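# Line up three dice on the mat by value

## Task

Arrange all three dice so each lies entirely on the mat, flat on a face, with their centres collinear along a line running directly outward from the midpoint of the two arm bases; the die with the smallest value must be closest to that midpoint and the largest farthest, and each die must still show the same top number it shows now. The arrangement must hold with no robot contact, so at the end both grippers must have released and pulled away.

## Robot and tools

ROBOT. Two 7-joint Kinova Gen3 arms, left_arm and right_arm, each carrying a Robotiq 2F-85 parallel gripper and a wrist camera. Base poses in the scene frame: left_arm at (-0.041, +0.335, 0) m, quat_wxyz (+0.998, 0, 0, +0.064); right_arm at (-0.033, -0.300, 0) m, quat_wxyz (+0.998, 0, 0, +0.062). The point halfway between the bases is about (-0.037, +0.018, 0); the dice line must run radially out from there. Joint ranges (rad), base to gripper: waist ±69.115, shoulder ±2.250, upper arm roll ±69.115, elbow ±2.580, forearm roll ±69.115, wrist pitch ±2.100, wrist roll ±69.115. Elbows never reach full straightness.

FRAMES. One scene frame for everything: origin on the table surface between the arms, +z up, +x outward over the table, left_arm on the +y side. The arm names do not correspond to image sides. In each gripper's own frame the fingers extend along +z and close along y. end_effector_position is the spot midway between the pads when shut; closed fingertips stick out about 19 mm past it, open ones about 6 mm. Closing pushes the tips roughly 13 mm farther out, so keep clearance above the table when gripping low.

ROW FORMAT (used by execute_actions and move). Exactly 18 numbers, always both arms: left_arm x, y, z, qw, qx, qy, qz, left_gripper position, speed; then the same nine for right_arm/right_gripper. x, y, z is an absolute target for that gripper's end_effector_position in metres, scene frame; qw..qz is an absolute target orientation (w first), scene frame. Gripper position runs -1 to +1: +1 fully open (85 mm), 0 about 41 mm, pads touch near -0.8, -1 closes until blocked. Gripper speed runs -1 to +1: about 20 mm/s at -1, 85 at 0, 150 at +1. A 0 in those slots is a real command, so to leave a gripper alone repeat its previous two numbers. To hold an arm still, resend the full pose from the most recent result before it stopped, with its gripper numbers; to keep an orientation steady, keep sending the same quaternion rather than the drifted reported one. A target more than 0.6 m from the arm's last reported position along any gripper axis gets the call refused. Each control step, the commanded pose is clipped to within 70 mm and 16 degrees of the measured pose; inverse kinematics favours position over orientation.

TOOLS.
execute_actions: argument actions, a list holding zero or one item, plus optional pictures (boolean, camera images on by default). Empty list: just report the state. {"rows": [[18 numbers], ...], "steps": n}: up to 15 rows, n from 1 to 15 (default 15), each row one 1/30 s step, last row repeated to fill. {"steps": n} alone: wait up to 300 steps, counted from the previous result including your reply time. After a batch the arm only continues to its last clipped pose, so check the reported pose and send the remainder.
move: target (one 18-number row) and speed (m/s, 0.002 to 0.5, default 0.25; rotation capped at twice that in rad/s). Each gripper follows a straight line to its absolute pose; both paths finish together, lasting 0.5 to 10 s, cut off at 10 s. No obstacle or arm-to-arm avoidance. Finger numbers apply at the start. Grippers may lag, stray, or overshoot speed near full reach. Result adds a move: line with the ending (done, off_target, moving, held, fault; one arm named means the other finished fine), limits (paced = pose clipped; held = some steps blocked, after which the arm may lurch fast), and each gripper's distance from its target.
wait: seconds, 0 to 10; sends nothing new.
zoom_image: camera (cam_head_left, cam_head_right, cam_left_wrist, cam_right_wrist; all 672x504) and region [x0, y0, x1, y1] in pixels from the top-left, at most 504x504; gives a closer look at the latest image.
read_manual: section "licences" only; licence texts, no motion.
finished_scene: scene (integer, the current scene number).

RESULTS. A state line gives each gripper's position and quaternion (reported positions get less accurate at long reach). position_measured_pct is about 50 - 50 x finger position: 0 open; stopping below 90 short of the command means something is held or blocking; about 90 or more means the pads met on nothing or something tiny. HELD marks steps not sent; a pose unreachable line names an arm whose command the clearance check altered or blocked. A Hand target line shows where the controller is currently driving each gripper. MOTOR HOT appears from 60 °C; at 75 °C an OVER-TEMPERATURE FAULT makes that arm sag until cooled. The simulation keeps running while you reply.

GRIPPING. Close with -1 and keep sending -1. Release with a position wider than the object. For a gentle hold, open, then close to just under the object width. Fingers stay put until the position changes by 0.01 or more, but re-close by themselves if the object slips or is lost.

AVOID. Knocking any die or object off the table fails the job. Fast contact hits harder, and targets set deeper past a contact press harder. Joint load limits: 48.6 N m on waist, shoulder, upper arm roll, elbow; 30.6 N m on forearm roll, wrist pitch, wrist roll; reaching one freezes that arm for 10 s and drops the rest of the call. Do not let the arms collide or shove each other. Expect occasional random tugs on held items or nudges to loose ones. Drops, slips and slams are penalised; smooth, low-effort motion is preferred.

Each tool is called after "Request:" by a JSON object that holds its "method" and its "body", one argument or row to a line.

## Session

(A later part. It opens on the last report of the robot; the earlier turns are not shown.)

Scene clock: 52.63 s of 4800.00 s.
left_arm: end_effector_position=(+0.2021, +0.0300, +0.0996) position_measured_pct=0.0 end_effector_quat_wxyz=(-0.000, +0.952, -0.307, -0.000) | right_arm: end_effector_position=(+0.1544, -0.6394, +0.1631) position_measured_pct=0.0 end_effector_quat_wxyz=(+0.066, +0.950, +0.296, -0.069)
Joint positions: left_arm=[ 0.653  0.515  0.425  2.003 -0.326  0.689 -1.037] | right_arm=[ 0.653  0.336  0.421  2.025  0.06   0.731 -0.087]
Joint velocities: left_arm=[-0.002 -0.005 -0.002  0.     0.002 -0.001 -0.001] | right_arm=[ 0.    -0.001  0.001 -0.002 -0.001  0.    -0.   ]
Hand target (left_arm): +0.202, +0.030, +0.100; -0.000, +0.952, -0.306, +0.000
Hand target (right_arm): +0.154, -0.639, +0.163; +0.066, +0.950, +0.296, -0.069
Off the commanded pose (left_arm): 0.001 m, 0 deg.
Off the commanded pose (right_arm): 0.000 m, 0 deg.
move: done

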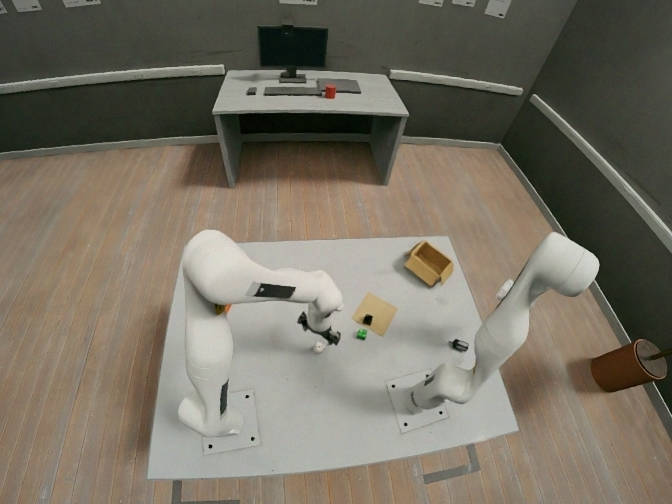

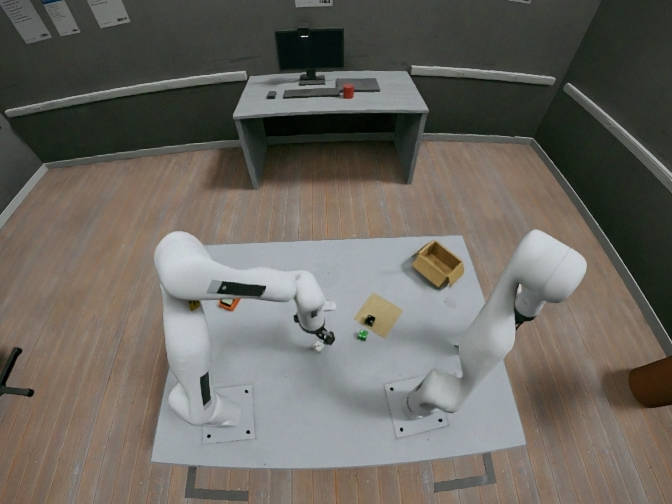

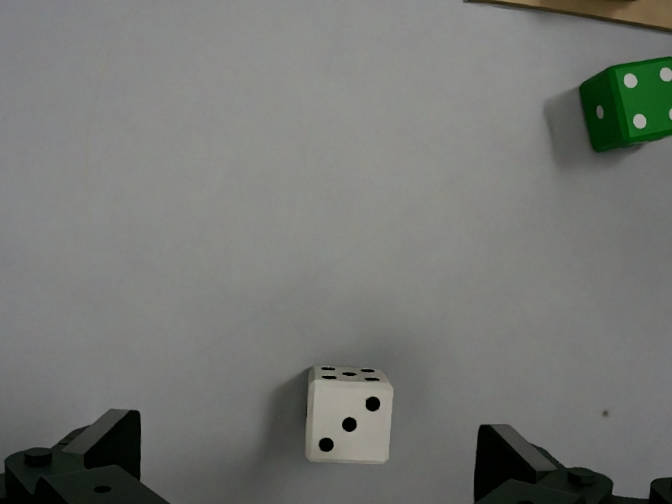

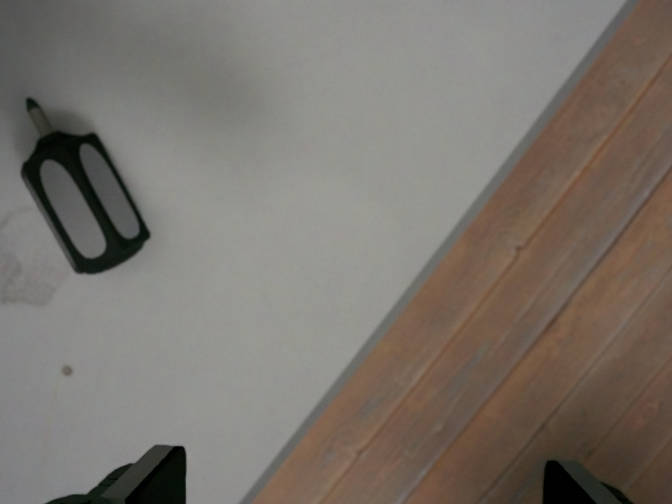

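Request:
{"method": "move", "body": {
  "target": [0.205,0.028,0.024,0,0.952,-0.307,0,1,0.5, 0.1544,-0.6394,0.1631,0.066,0.950,0.296,-0.069,1,0],
  "speed": 0.1
}}

Request:
{"method": "move", "body": {
  "target": [0.205,0.028,0.024,0,0.952,-0.307,0,-1,0.5, 0.1544,-0.6394,0.1631,0.066,0.950,0.296,-0.069,1,0]
}}

Request:
{"method": "move", "body": {
  "target": [0.25,-0.05,0.10,0,0.952,-0.307,0,-1,0.5, 0.1544,-0.6394,0.1631,0.066,0.950,0.296,-0.069,1,0]
}}

Request:
{"method": "move", "body": {
  "target": [0.323,-0.197,0.08,0,0.952,-0.307,0,-1,0.5, 0.1544,-0.6394,0.1631,0.066,0.950,0.296,-0.069,1,0]
}}

Request:
{"method": "move", "body": {
  "target": [0.323,-0.197,0.027,0,0.952,-0.307,0,-1,0.5, 0.1544,-0.6394,0.1631,0.066,0.950,0.296,-0.069,1,0],
  "speed": 0.08
}}

Request:
{"method": "move", "body": {
  "target": [0.323,-0.197,0.027,0,0.952,-0.307,0,0.3,0.5, 0.1544,-0.6394,0.1631,0.066,0.950,0.296,-0.069,1,0]
}}

Request:
{"method": "move", "body": {
  "target": [0.30,-0.18,0.10,0,0.952,-0.307,0,1,0.5, 0.1544,-0.6394,0.1631,0.066,0.950,0.296,-0.069,1,0]
}}

Request:
{"method": "move", "body": {
  "target": [0.232,-0.121,0.10,0,0.968,-0.25,0,1,0.5, 0.1544,-0.6394,0.1631,0.066,0.950,0.296,-0.069,1,0]
}}

Scene clock: 59.20 s of 4800.00 s.
left_arm: end_effector_position=(+0.2056, +0.0282, +0.0245) position_measured_pct=0.0 end_effector_quat_wxyz=(-0.000, +0.952, -0.306, +0.001) | right_arm: end_effector_position=(+0.1544, -0.6394, +0.1631) position_measured_pct=0.0 end_effector_quat_wxyz=(+0.066, +0.950, +0.296, -0.069)
Joint positions: left_arm=[ 0.738  0.679  0.312  2.045 -0.433  0.479 -0.948] | right_arm=[ 0.653  0.336  0.421  2.025  0.06   0.731 -0.087]
Joint velocities: left_arm=[ 0.005  0.008  0.002  0.    -0.002 -0.     0.001] | right_arm=[ 0.001  0.001  0.    -0.001 -0.     0.     0.   ]
Hand target (left_arm): +0.205, +0.028, +0.024; -0.000, +0.952, -0.307, +0.000
Hand target (right_arm): +0.154, -0.639, +0.163; +0.066, +0.950, +0.296, -0.069
Off the commanded pose (left_arm): 0.001 m, 0 deg.
Off the commanded pose (right_arm): 0.000 m, 0 deg.
After step 90, 2.53 s passed at rest.
move: done

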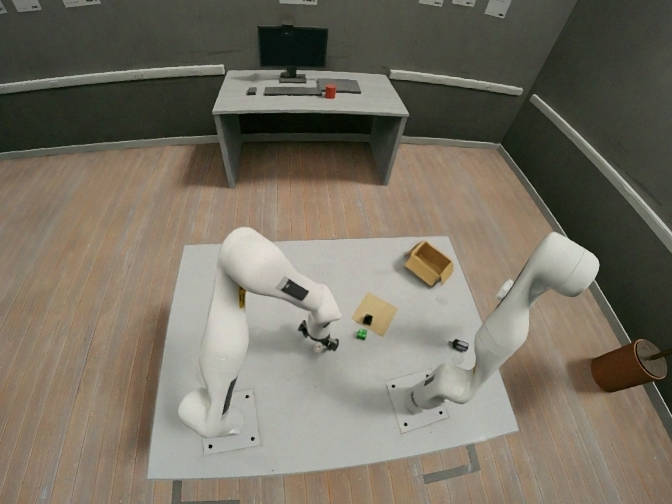

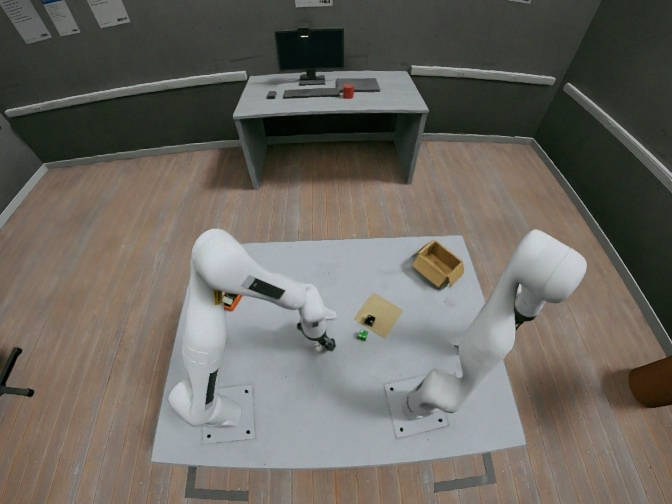

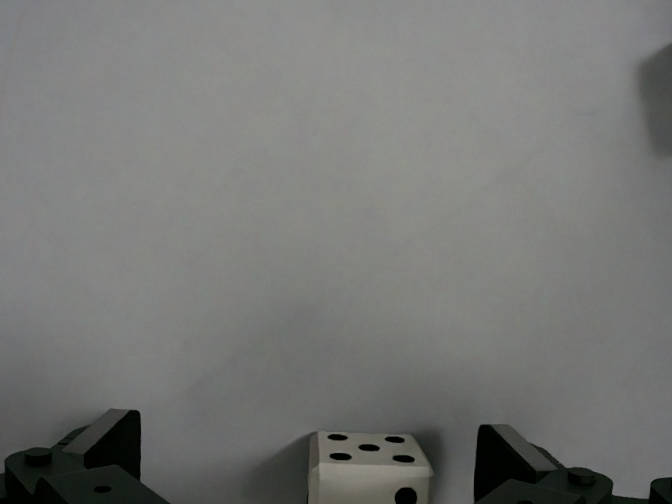

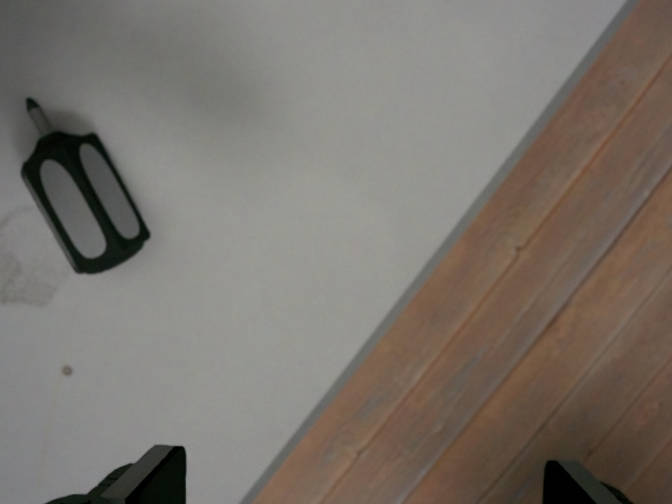

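Scene clock: 60.03 s of 4800.00 s.
left_arm: end_effector_position=(+0.2050, +0.0279, +0.0247) position_measured_pct=65.1 end_effector_quat_wxyz=(+0.000, +0.952, -0.307, +0.000) | right_arm: end_effector_position=(+0.1544, -0.6394, +0.1631) position_measured_pct=0.0 end_effector_quat_wxyz=(+0.066, +0.950, +0.296, -0.069)
Joint positions: left_arm=[ 0.738  0.678  0.313  2.046 -0.433  0.479 -0.949] | right_arm=[ 0.653  0.336  0.421  2.025  0.06   0.731 -0.087]
Joint velocities: left_arm=[ 0.     0.     0.001 -0.     0.     0.     0.   ] | right_arm=[ 0.    -0.001  0.001  0.     0.     0.     0.   ]
Hand target (left_arm): +0.205, +0.028, +0.024; -0.000, +0.952, -0.307, +0.000
Hand target (right_arm): +0.154, -0.639, +0.163; +0.066, +0.950, +0.296, -0.069
Off the commanded pose (left_arm): 0.001 m, 0 deg.
Off the commanded pose (right_arm): 0.000 m, 0 deg.
move: done

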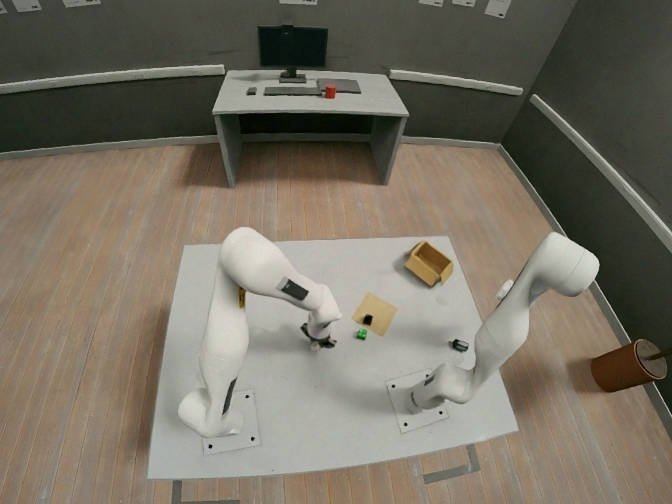

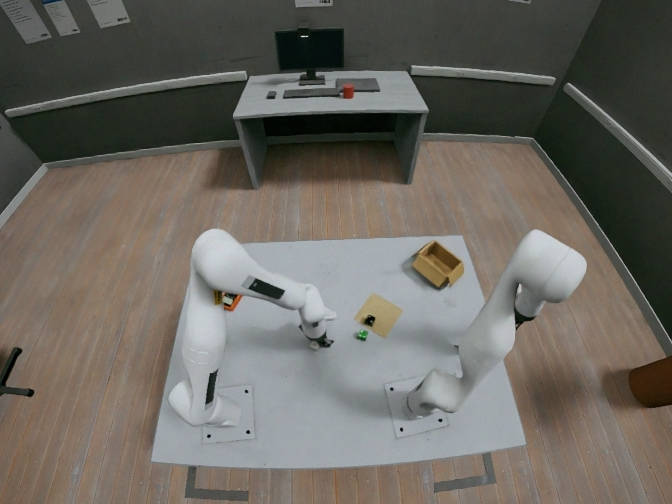

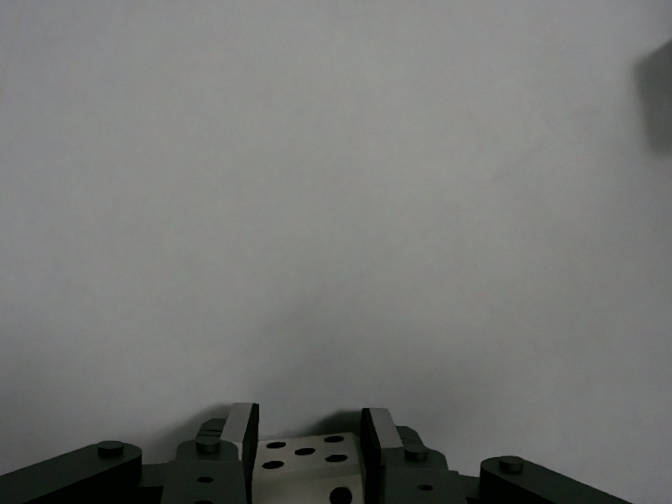

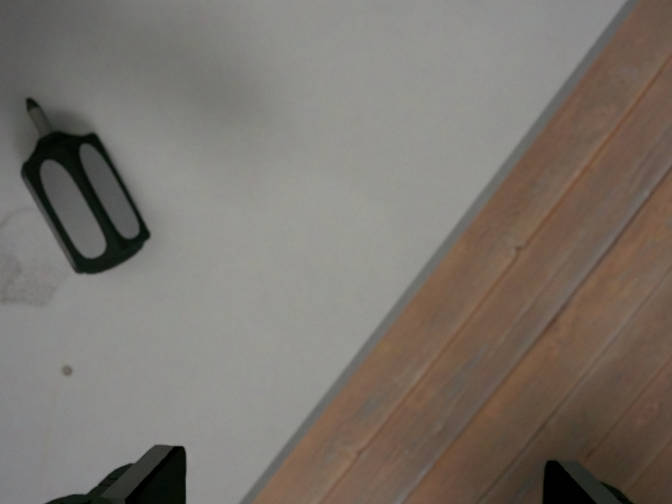

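Scene clock: 60.97 s of 4800.00 s.
left_arm: end_effector_position=(+0.2501, -0.0501, +0.1001) position_measured_pct=65.1 end_effector_quat_wxyz=(+0.000, +0.952, -0.307, -0.000) | right_arm: end_effector_position=(+0.1544, -0.6394, +0.1631) position_measured_pct=0.0 end_effector_quat_wxyz=(+0.066, +0.950, +0.296, -0.069)
Joint positions: left_arm=[ 0.733  0.672  0.417  1.685 -0.34   0.856 -1.029] | right_arm=[ 0.653  0.336  0.421  2.025  0.06   0.731 -0.087]
Joint velocities: left_arm=[ 0.002  0.004 -0.001 -0.002  0.    -0.001  0.   ] | right_arm=[-0.001 -0.001  0.     0.     0.001  0.     0.001]
Hand target (left_arm): +0.250, -0.050, +0.100; +0.000, +0.952, -0.307, -0.000
Hand target (right_arm): +0.154, -0.639, +0.163; +0.066, +0.950, +0.296, -0.069
Off the commanded pose (left_arm): 0.000 m, 0 deg.
Off the commanded pose (right_arm): 0.000 m, 0 deg.
move: done

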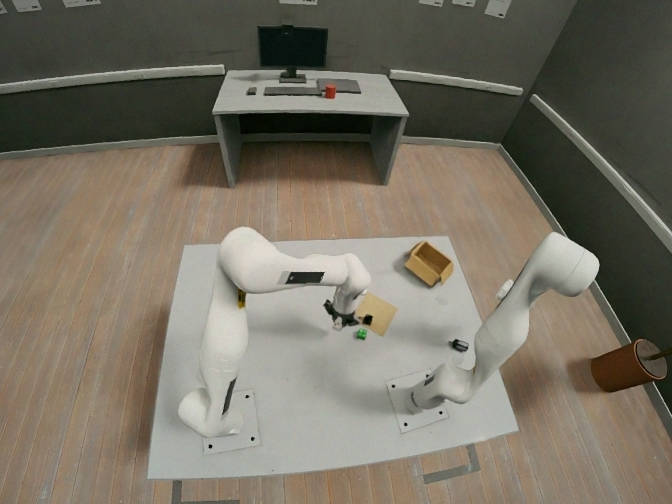

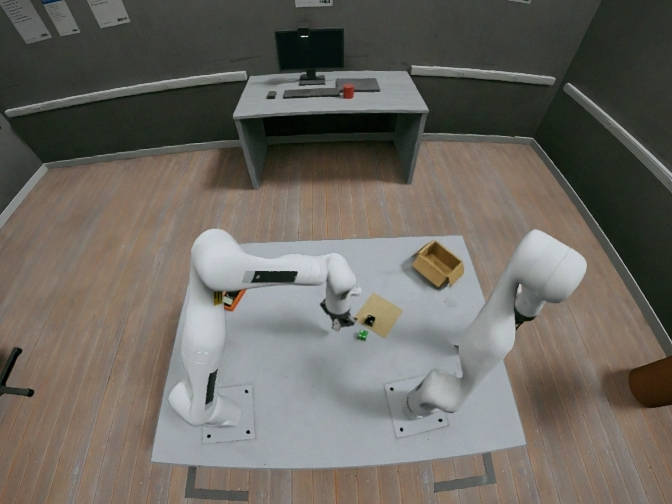

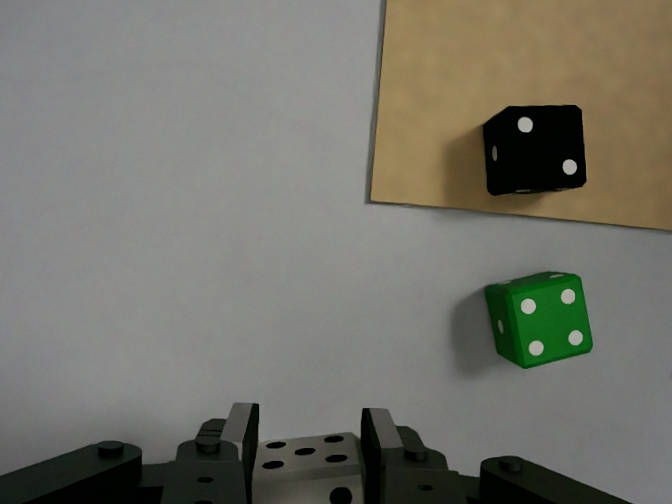

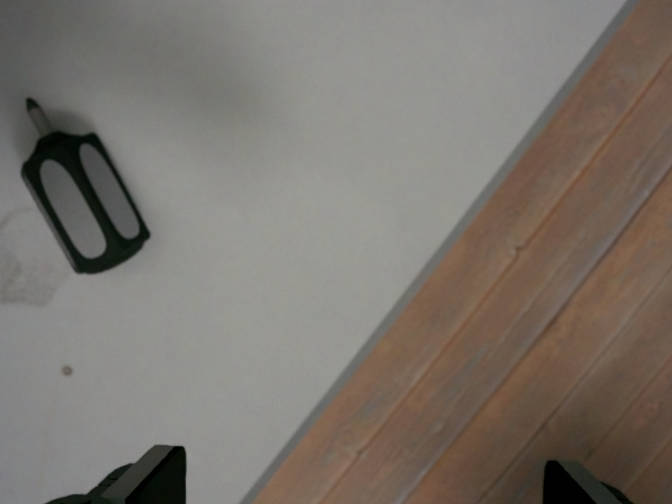

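Scene clock: 62.17 s of 4800.00 s.
left_arm: end_effector_position=(+0.3238, -0.1971, +0.0809) position_measured_pct=65.1 end_effector_quat_wxyz=(+0.001, +0.952, -0.307, +0.000) | right_arm: end_effector_position=(+0.1544, -0.6394, +0.1631) position_measured_pct=0.0 end_effector_quat_wxyz=(+0.066, +0.950, +0.296, -0.069)
Joint positions: left_arm=[ 0.899  1.029  0.404  0.974 -0.37   1.199 -1.067] | right_arm=[ 0.653  0.336  0.421  2.025  0.06   0.731 -0.087]
Joint velocities: left_arm=[ 0.006  0.014  0.001 -0.005 -0.     0.002  0.   ] | right_arm=[-0.001 -0.     0.    -0.     0.    -0.    -0.   ]
Hand target (left_arm): +0.323, -0.197, +0.080; +0.000, +0.952, -0.308, -0.000
Hand target (right_arm): +0.154, -0.639, +0.163; +0.066, +0.950, +0.296, -0.069
Off the commanded pose (left_arm): 0.001 m, 0 deg.
Off the commanded pose (right_arm): 0.000 m, 0 deg.
move: done

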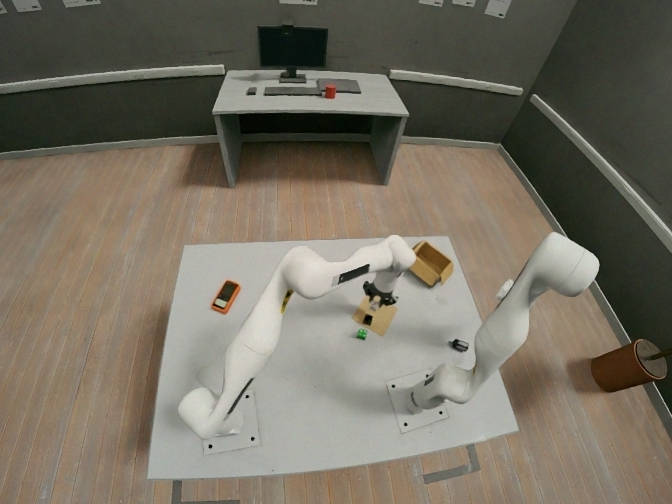

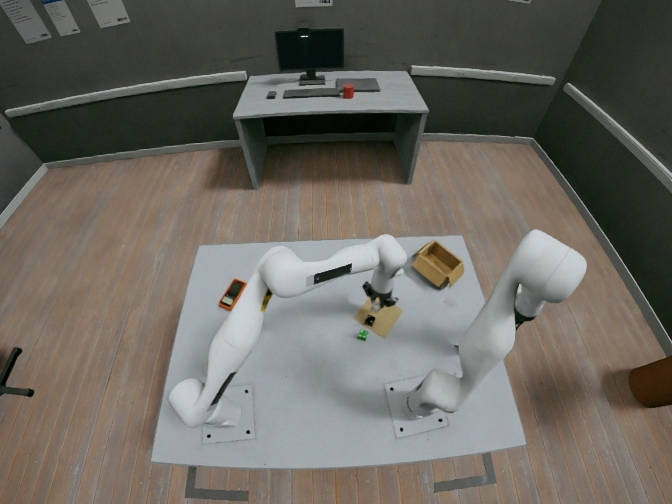

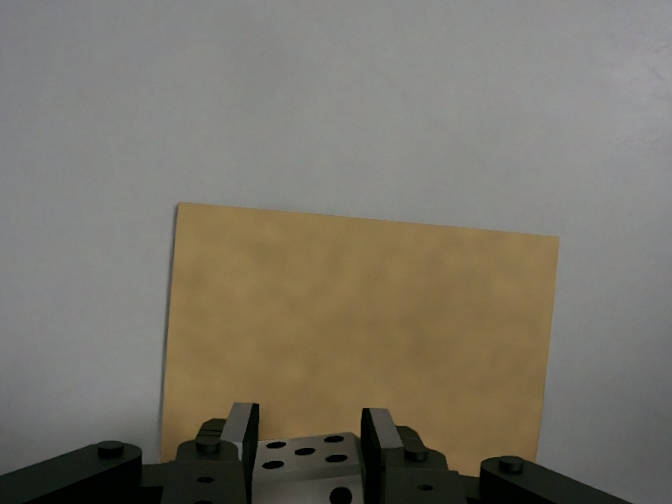

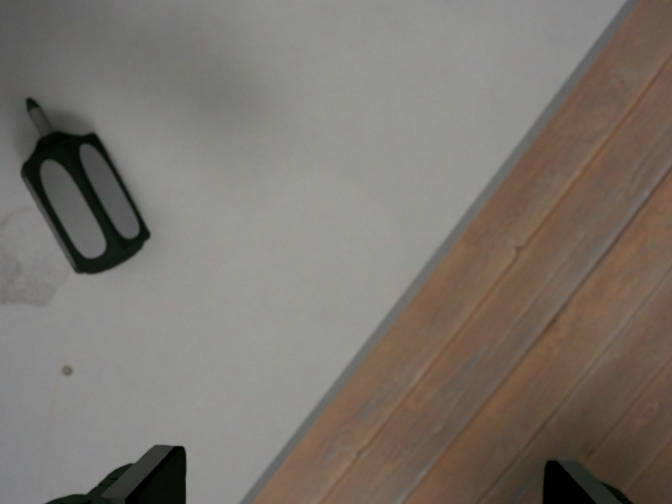

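Scene clock: 63.10 s of 4800.00 s.
left_arm: end_effector_position=(+0.3238, -0.1977, +0.0295) position_measured_pct=65.1 end_effector_quat_wxyz=(+0.001, +0.952, -0.307, +0.002) | right_arm: end_effector_position=(+0.1544, -0.6394, +0.1631) position_measured_pct=0.0 end_effector_quat_wxyz=(+0.066, +0.950, +0.296, -0.069)
Joint positions: left_arm=[ 0.903  1.091  0.387  1.013 -0.387  1.097 -1.051] | right_arm=[ 0.653  0.336  0.421  2.025  0.06   0.731 -0.087]
Joint velocities: left_arm=[ 0.001  0.    -0.002 -0.001  0.001  0.    -0.   ] | right_arm=[-0.     0.001  0.001 -0.     0.001 -0.     0.   ]
Hand target (left_arm): +0.323, -0.197, +0.027; -0.000, +0.952, -0.307, +0.000
Hand target (right_arm): +0.154, -0.639, +0.163; +0.066, +0.950, +0.296, -0.069
Off the commanded pose (left_arm): 0.003 m, 0 deg.
Off the commanded pose (right_arm): 0.000 m, 0 deg.
move: done

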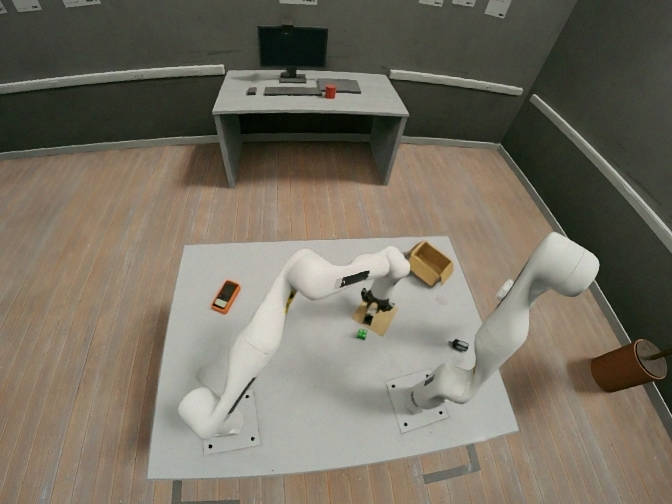

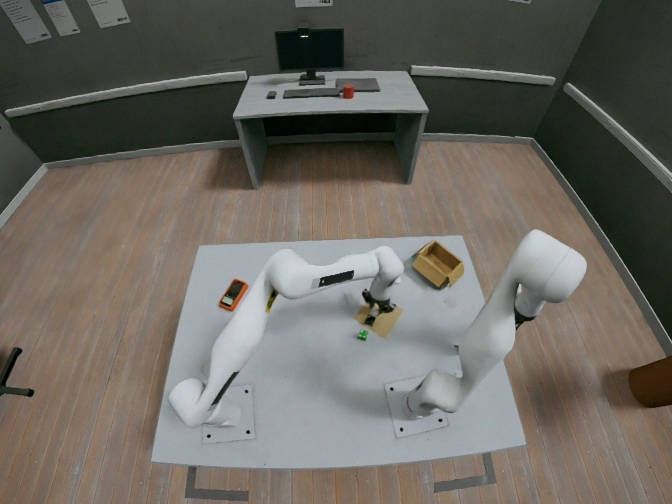

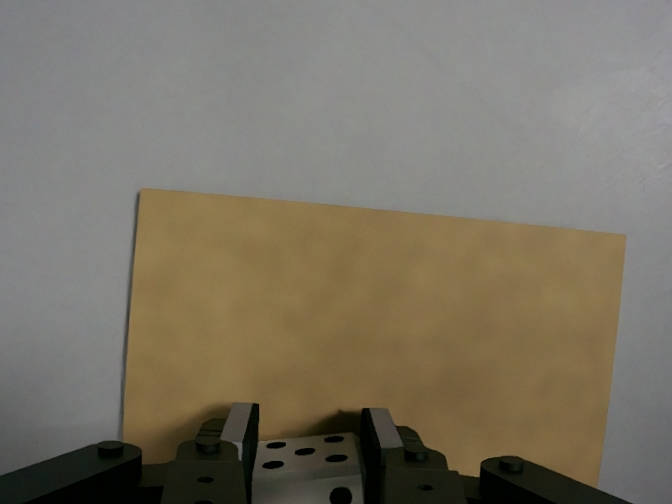

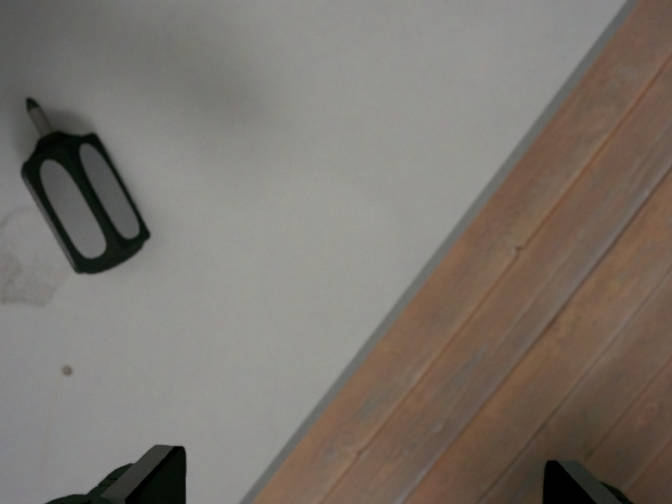

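Scene clock: 63.80 s of 4800.00 s.
left_arm: end_effector_position=(+0.3230, -0.1970, +0.0270) position_measured_pct=34.9 end_effector_quat_wxyz=(+0.000, +0.952, -0.307, +0.000) | right_arm: end_effector_position=(+0.1544, -0.6394, +0.1631) position_measured_pct=0.0 end_effector_quat_wxyz=(+0.066, +0.950, +0.296, -0.069)
Joint positions: left_arm=[ 0.903  1.095  0.387  1.014 -0.386  1.097 -1.051] | right_arm=[ 0.653  0.336  0.421  2.025  0.06   0.731 -0.087]
Joint velocities: left_arm=[-0.     0.001  0.001  0.    -0.    -0.001 -0.   ] | right_arm=[ 0.002  0.001  0.    -0.001 -0.001 -0.     0.001]
Hand target (left_arm): +0.323, -0.197, +0.027; +0.000, +0.952, -0.307, -0.000
Hand target (right_arm): +0.154, -0.639, +0.163; +0.066, +0.950, +0.296, -0.069
Off the commanded pose (left_arm): 0.000 m, 0 deg.
Off the commanded pose (right_arm): 0.000 m, 0 deg.
move: done

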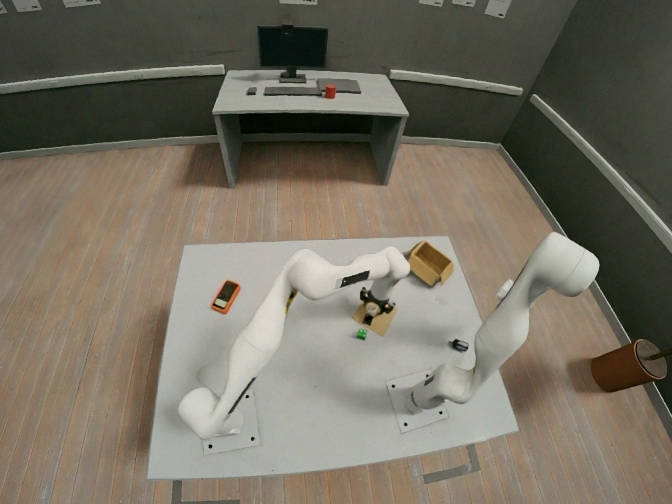

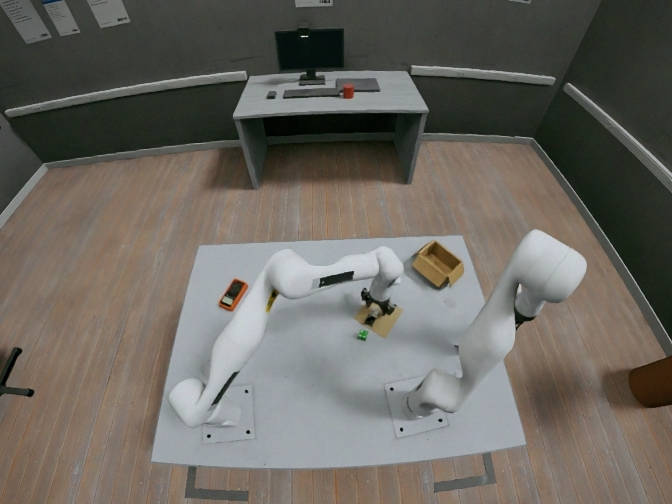

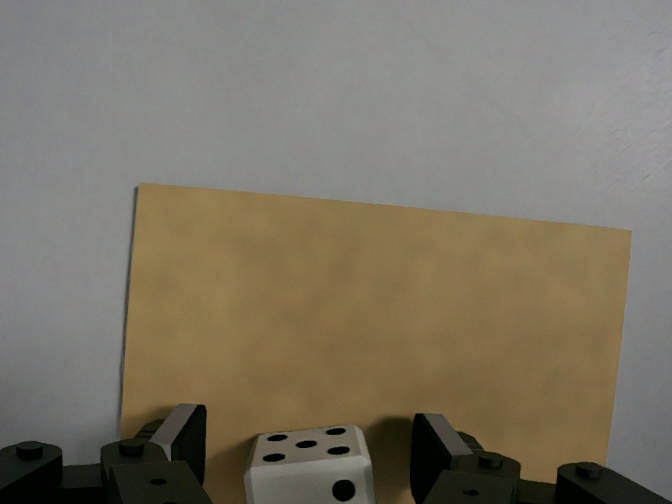

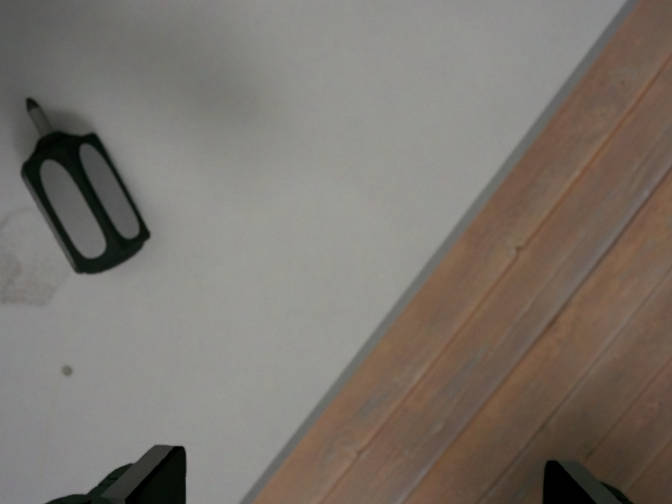

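Scene clock: 64.57 s of 4800.00 s.
left_arm: end_effector_position=(+0.2998, -0.1800, +0.0995) position_measured_pct=0.0 end_effector_quat_wxyz=(-0.000, +0.952, -0.307, -0.000) | right_arm: end_effector_position=(+0.1544, -0.6394, +0.1631) position_measured_pct=0.0 end_effector_quat_wxyz=(+0.066, +0.950, +0.296, -0.069)
Joint positions: left_arm=[ 0.891  0.942  0.41   1.106 -0.359  1.161 -1.032] | right_arm=[ 0.653  0.336  0.421  2.025  0.06   0.731 -0.087]
Joint velocities: left_arm=[-0.003 -0.006  0.001  0.002 -0.    -0.     0.   ] | right_arm=[ 0.    -0.     0.     0.002  0.002  0.    -0.   ]
Hand target (left_arm): +0.300, -0.180, +0.100; -0.000, +0.952, -0.307, -0.000
Hand target (right_arm): +0.154, -0.639, +0.163; +0.066, +0.950, +0.296, -0.069
Off the commanded pose (left_arm): 0.000 m, 0 deg.
Off the commanded pose (right_arm): 0.000 m, 0 deg.
move: done

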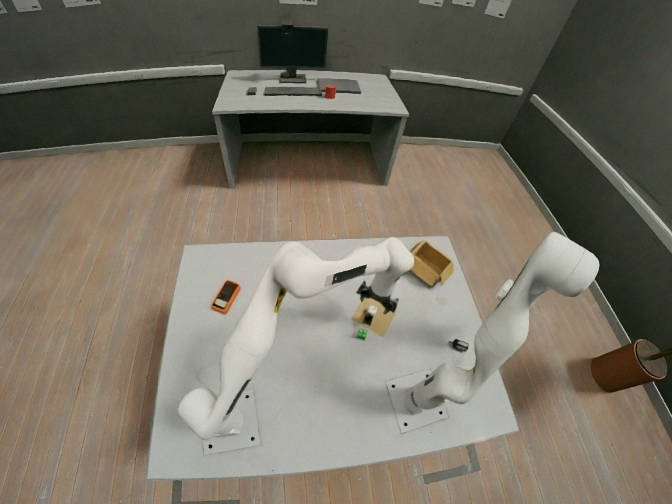

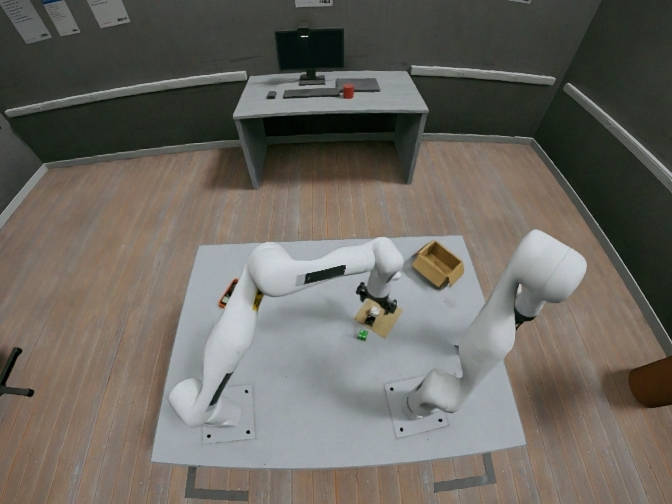

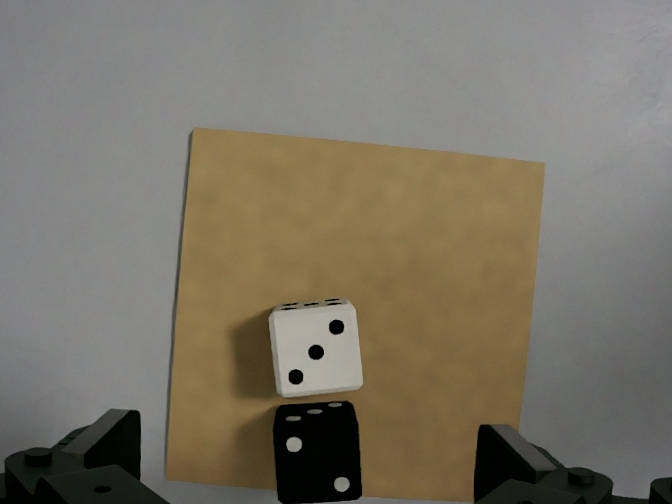

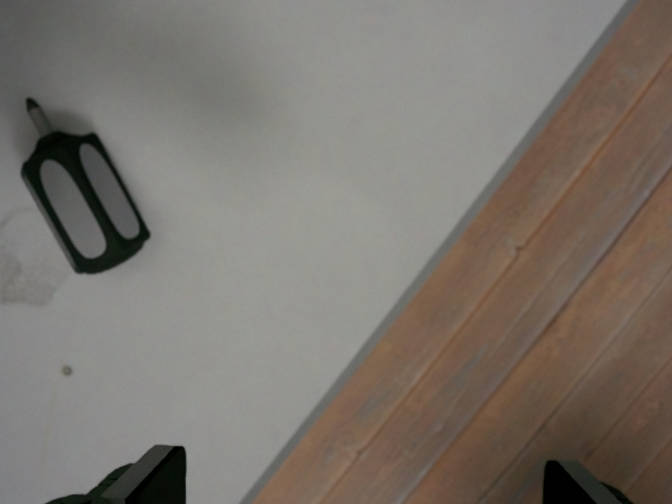

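Scene clock: 65.40 s of 4800.00 s.
left_arm: end_effector_position=(+0.2318, -0.1208, +0.0993) position_measured_pct=0.0 end_effector_quat_wxyz=(-0.001, +0.968, -0.250, -0.000) | right_arm: end_effector_position=(+0.1544, -0.6394, +0.1631) position_measured_pct=0.0 end_effector_quat_wxyz=(+0.066, +0.950, +0.296, -0.069)
Joint positions: left_arm=[ 0.887  0.759  0.388  1.497 -0.326  0.951 -0.834] | right_arm=[ 0.653  0.336  0.421  2.025  0.06   0.731 -0.087]
Joint velocities: left_arm=[-0.004 -0.013  0.003  0.006 -0.002 -0.     0.001] | right_arm=[-0.     0.001 -0.    -0.001  0.001 -0.     0.001]
Hand target (left_arm): +0.232, -0.121, +0.100; -0.000, +0.968, -0.250, +0.000
Hand target (right_arm): +0.154, -0.639, +0.163; +0.066, +0.950, +0.296, -0.069
Off the commanded pose (left_arm): 0.001 m, 0 deg.
Off the commanded pose (right_arm): 0.000 m, 0 deg.
move: done

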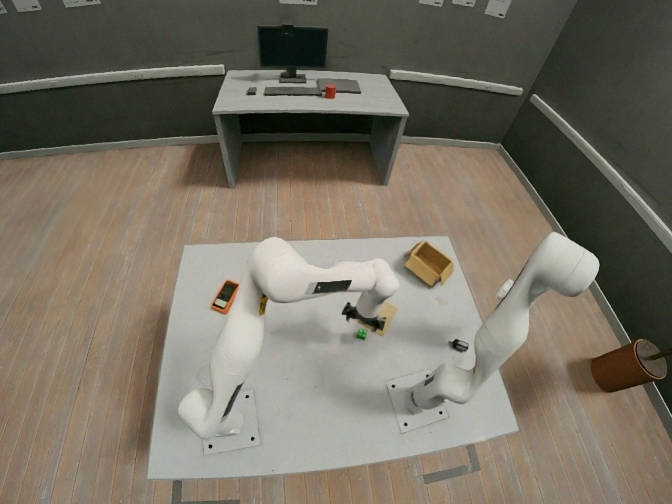

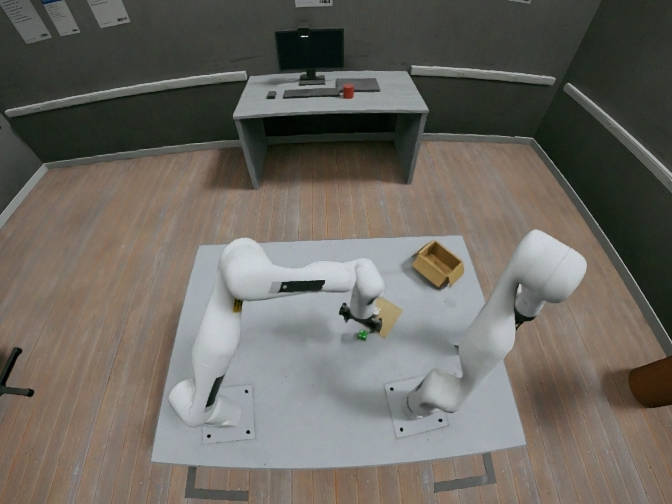

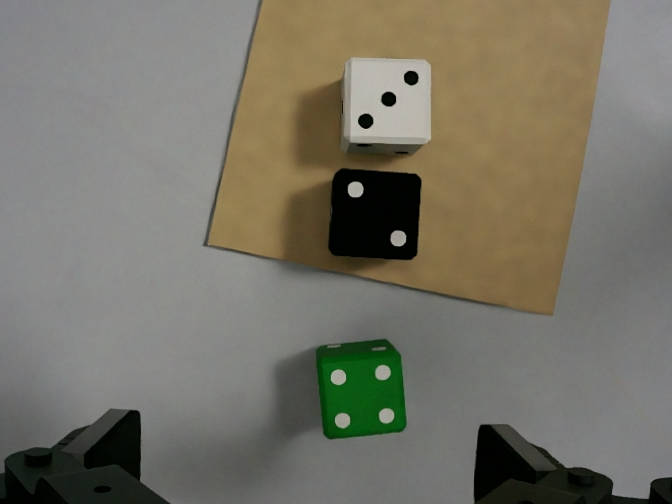

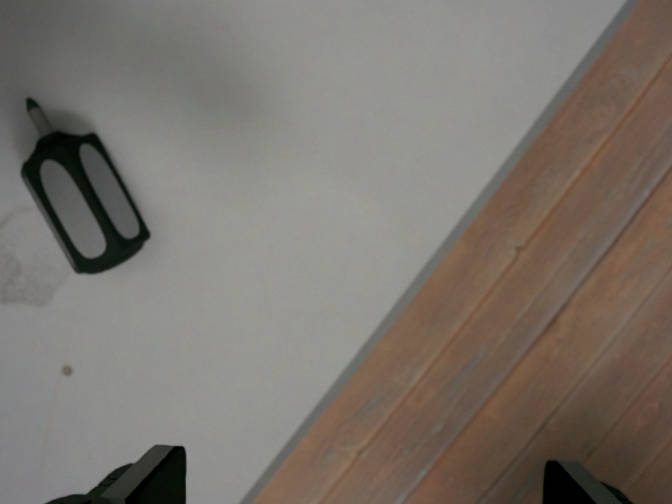

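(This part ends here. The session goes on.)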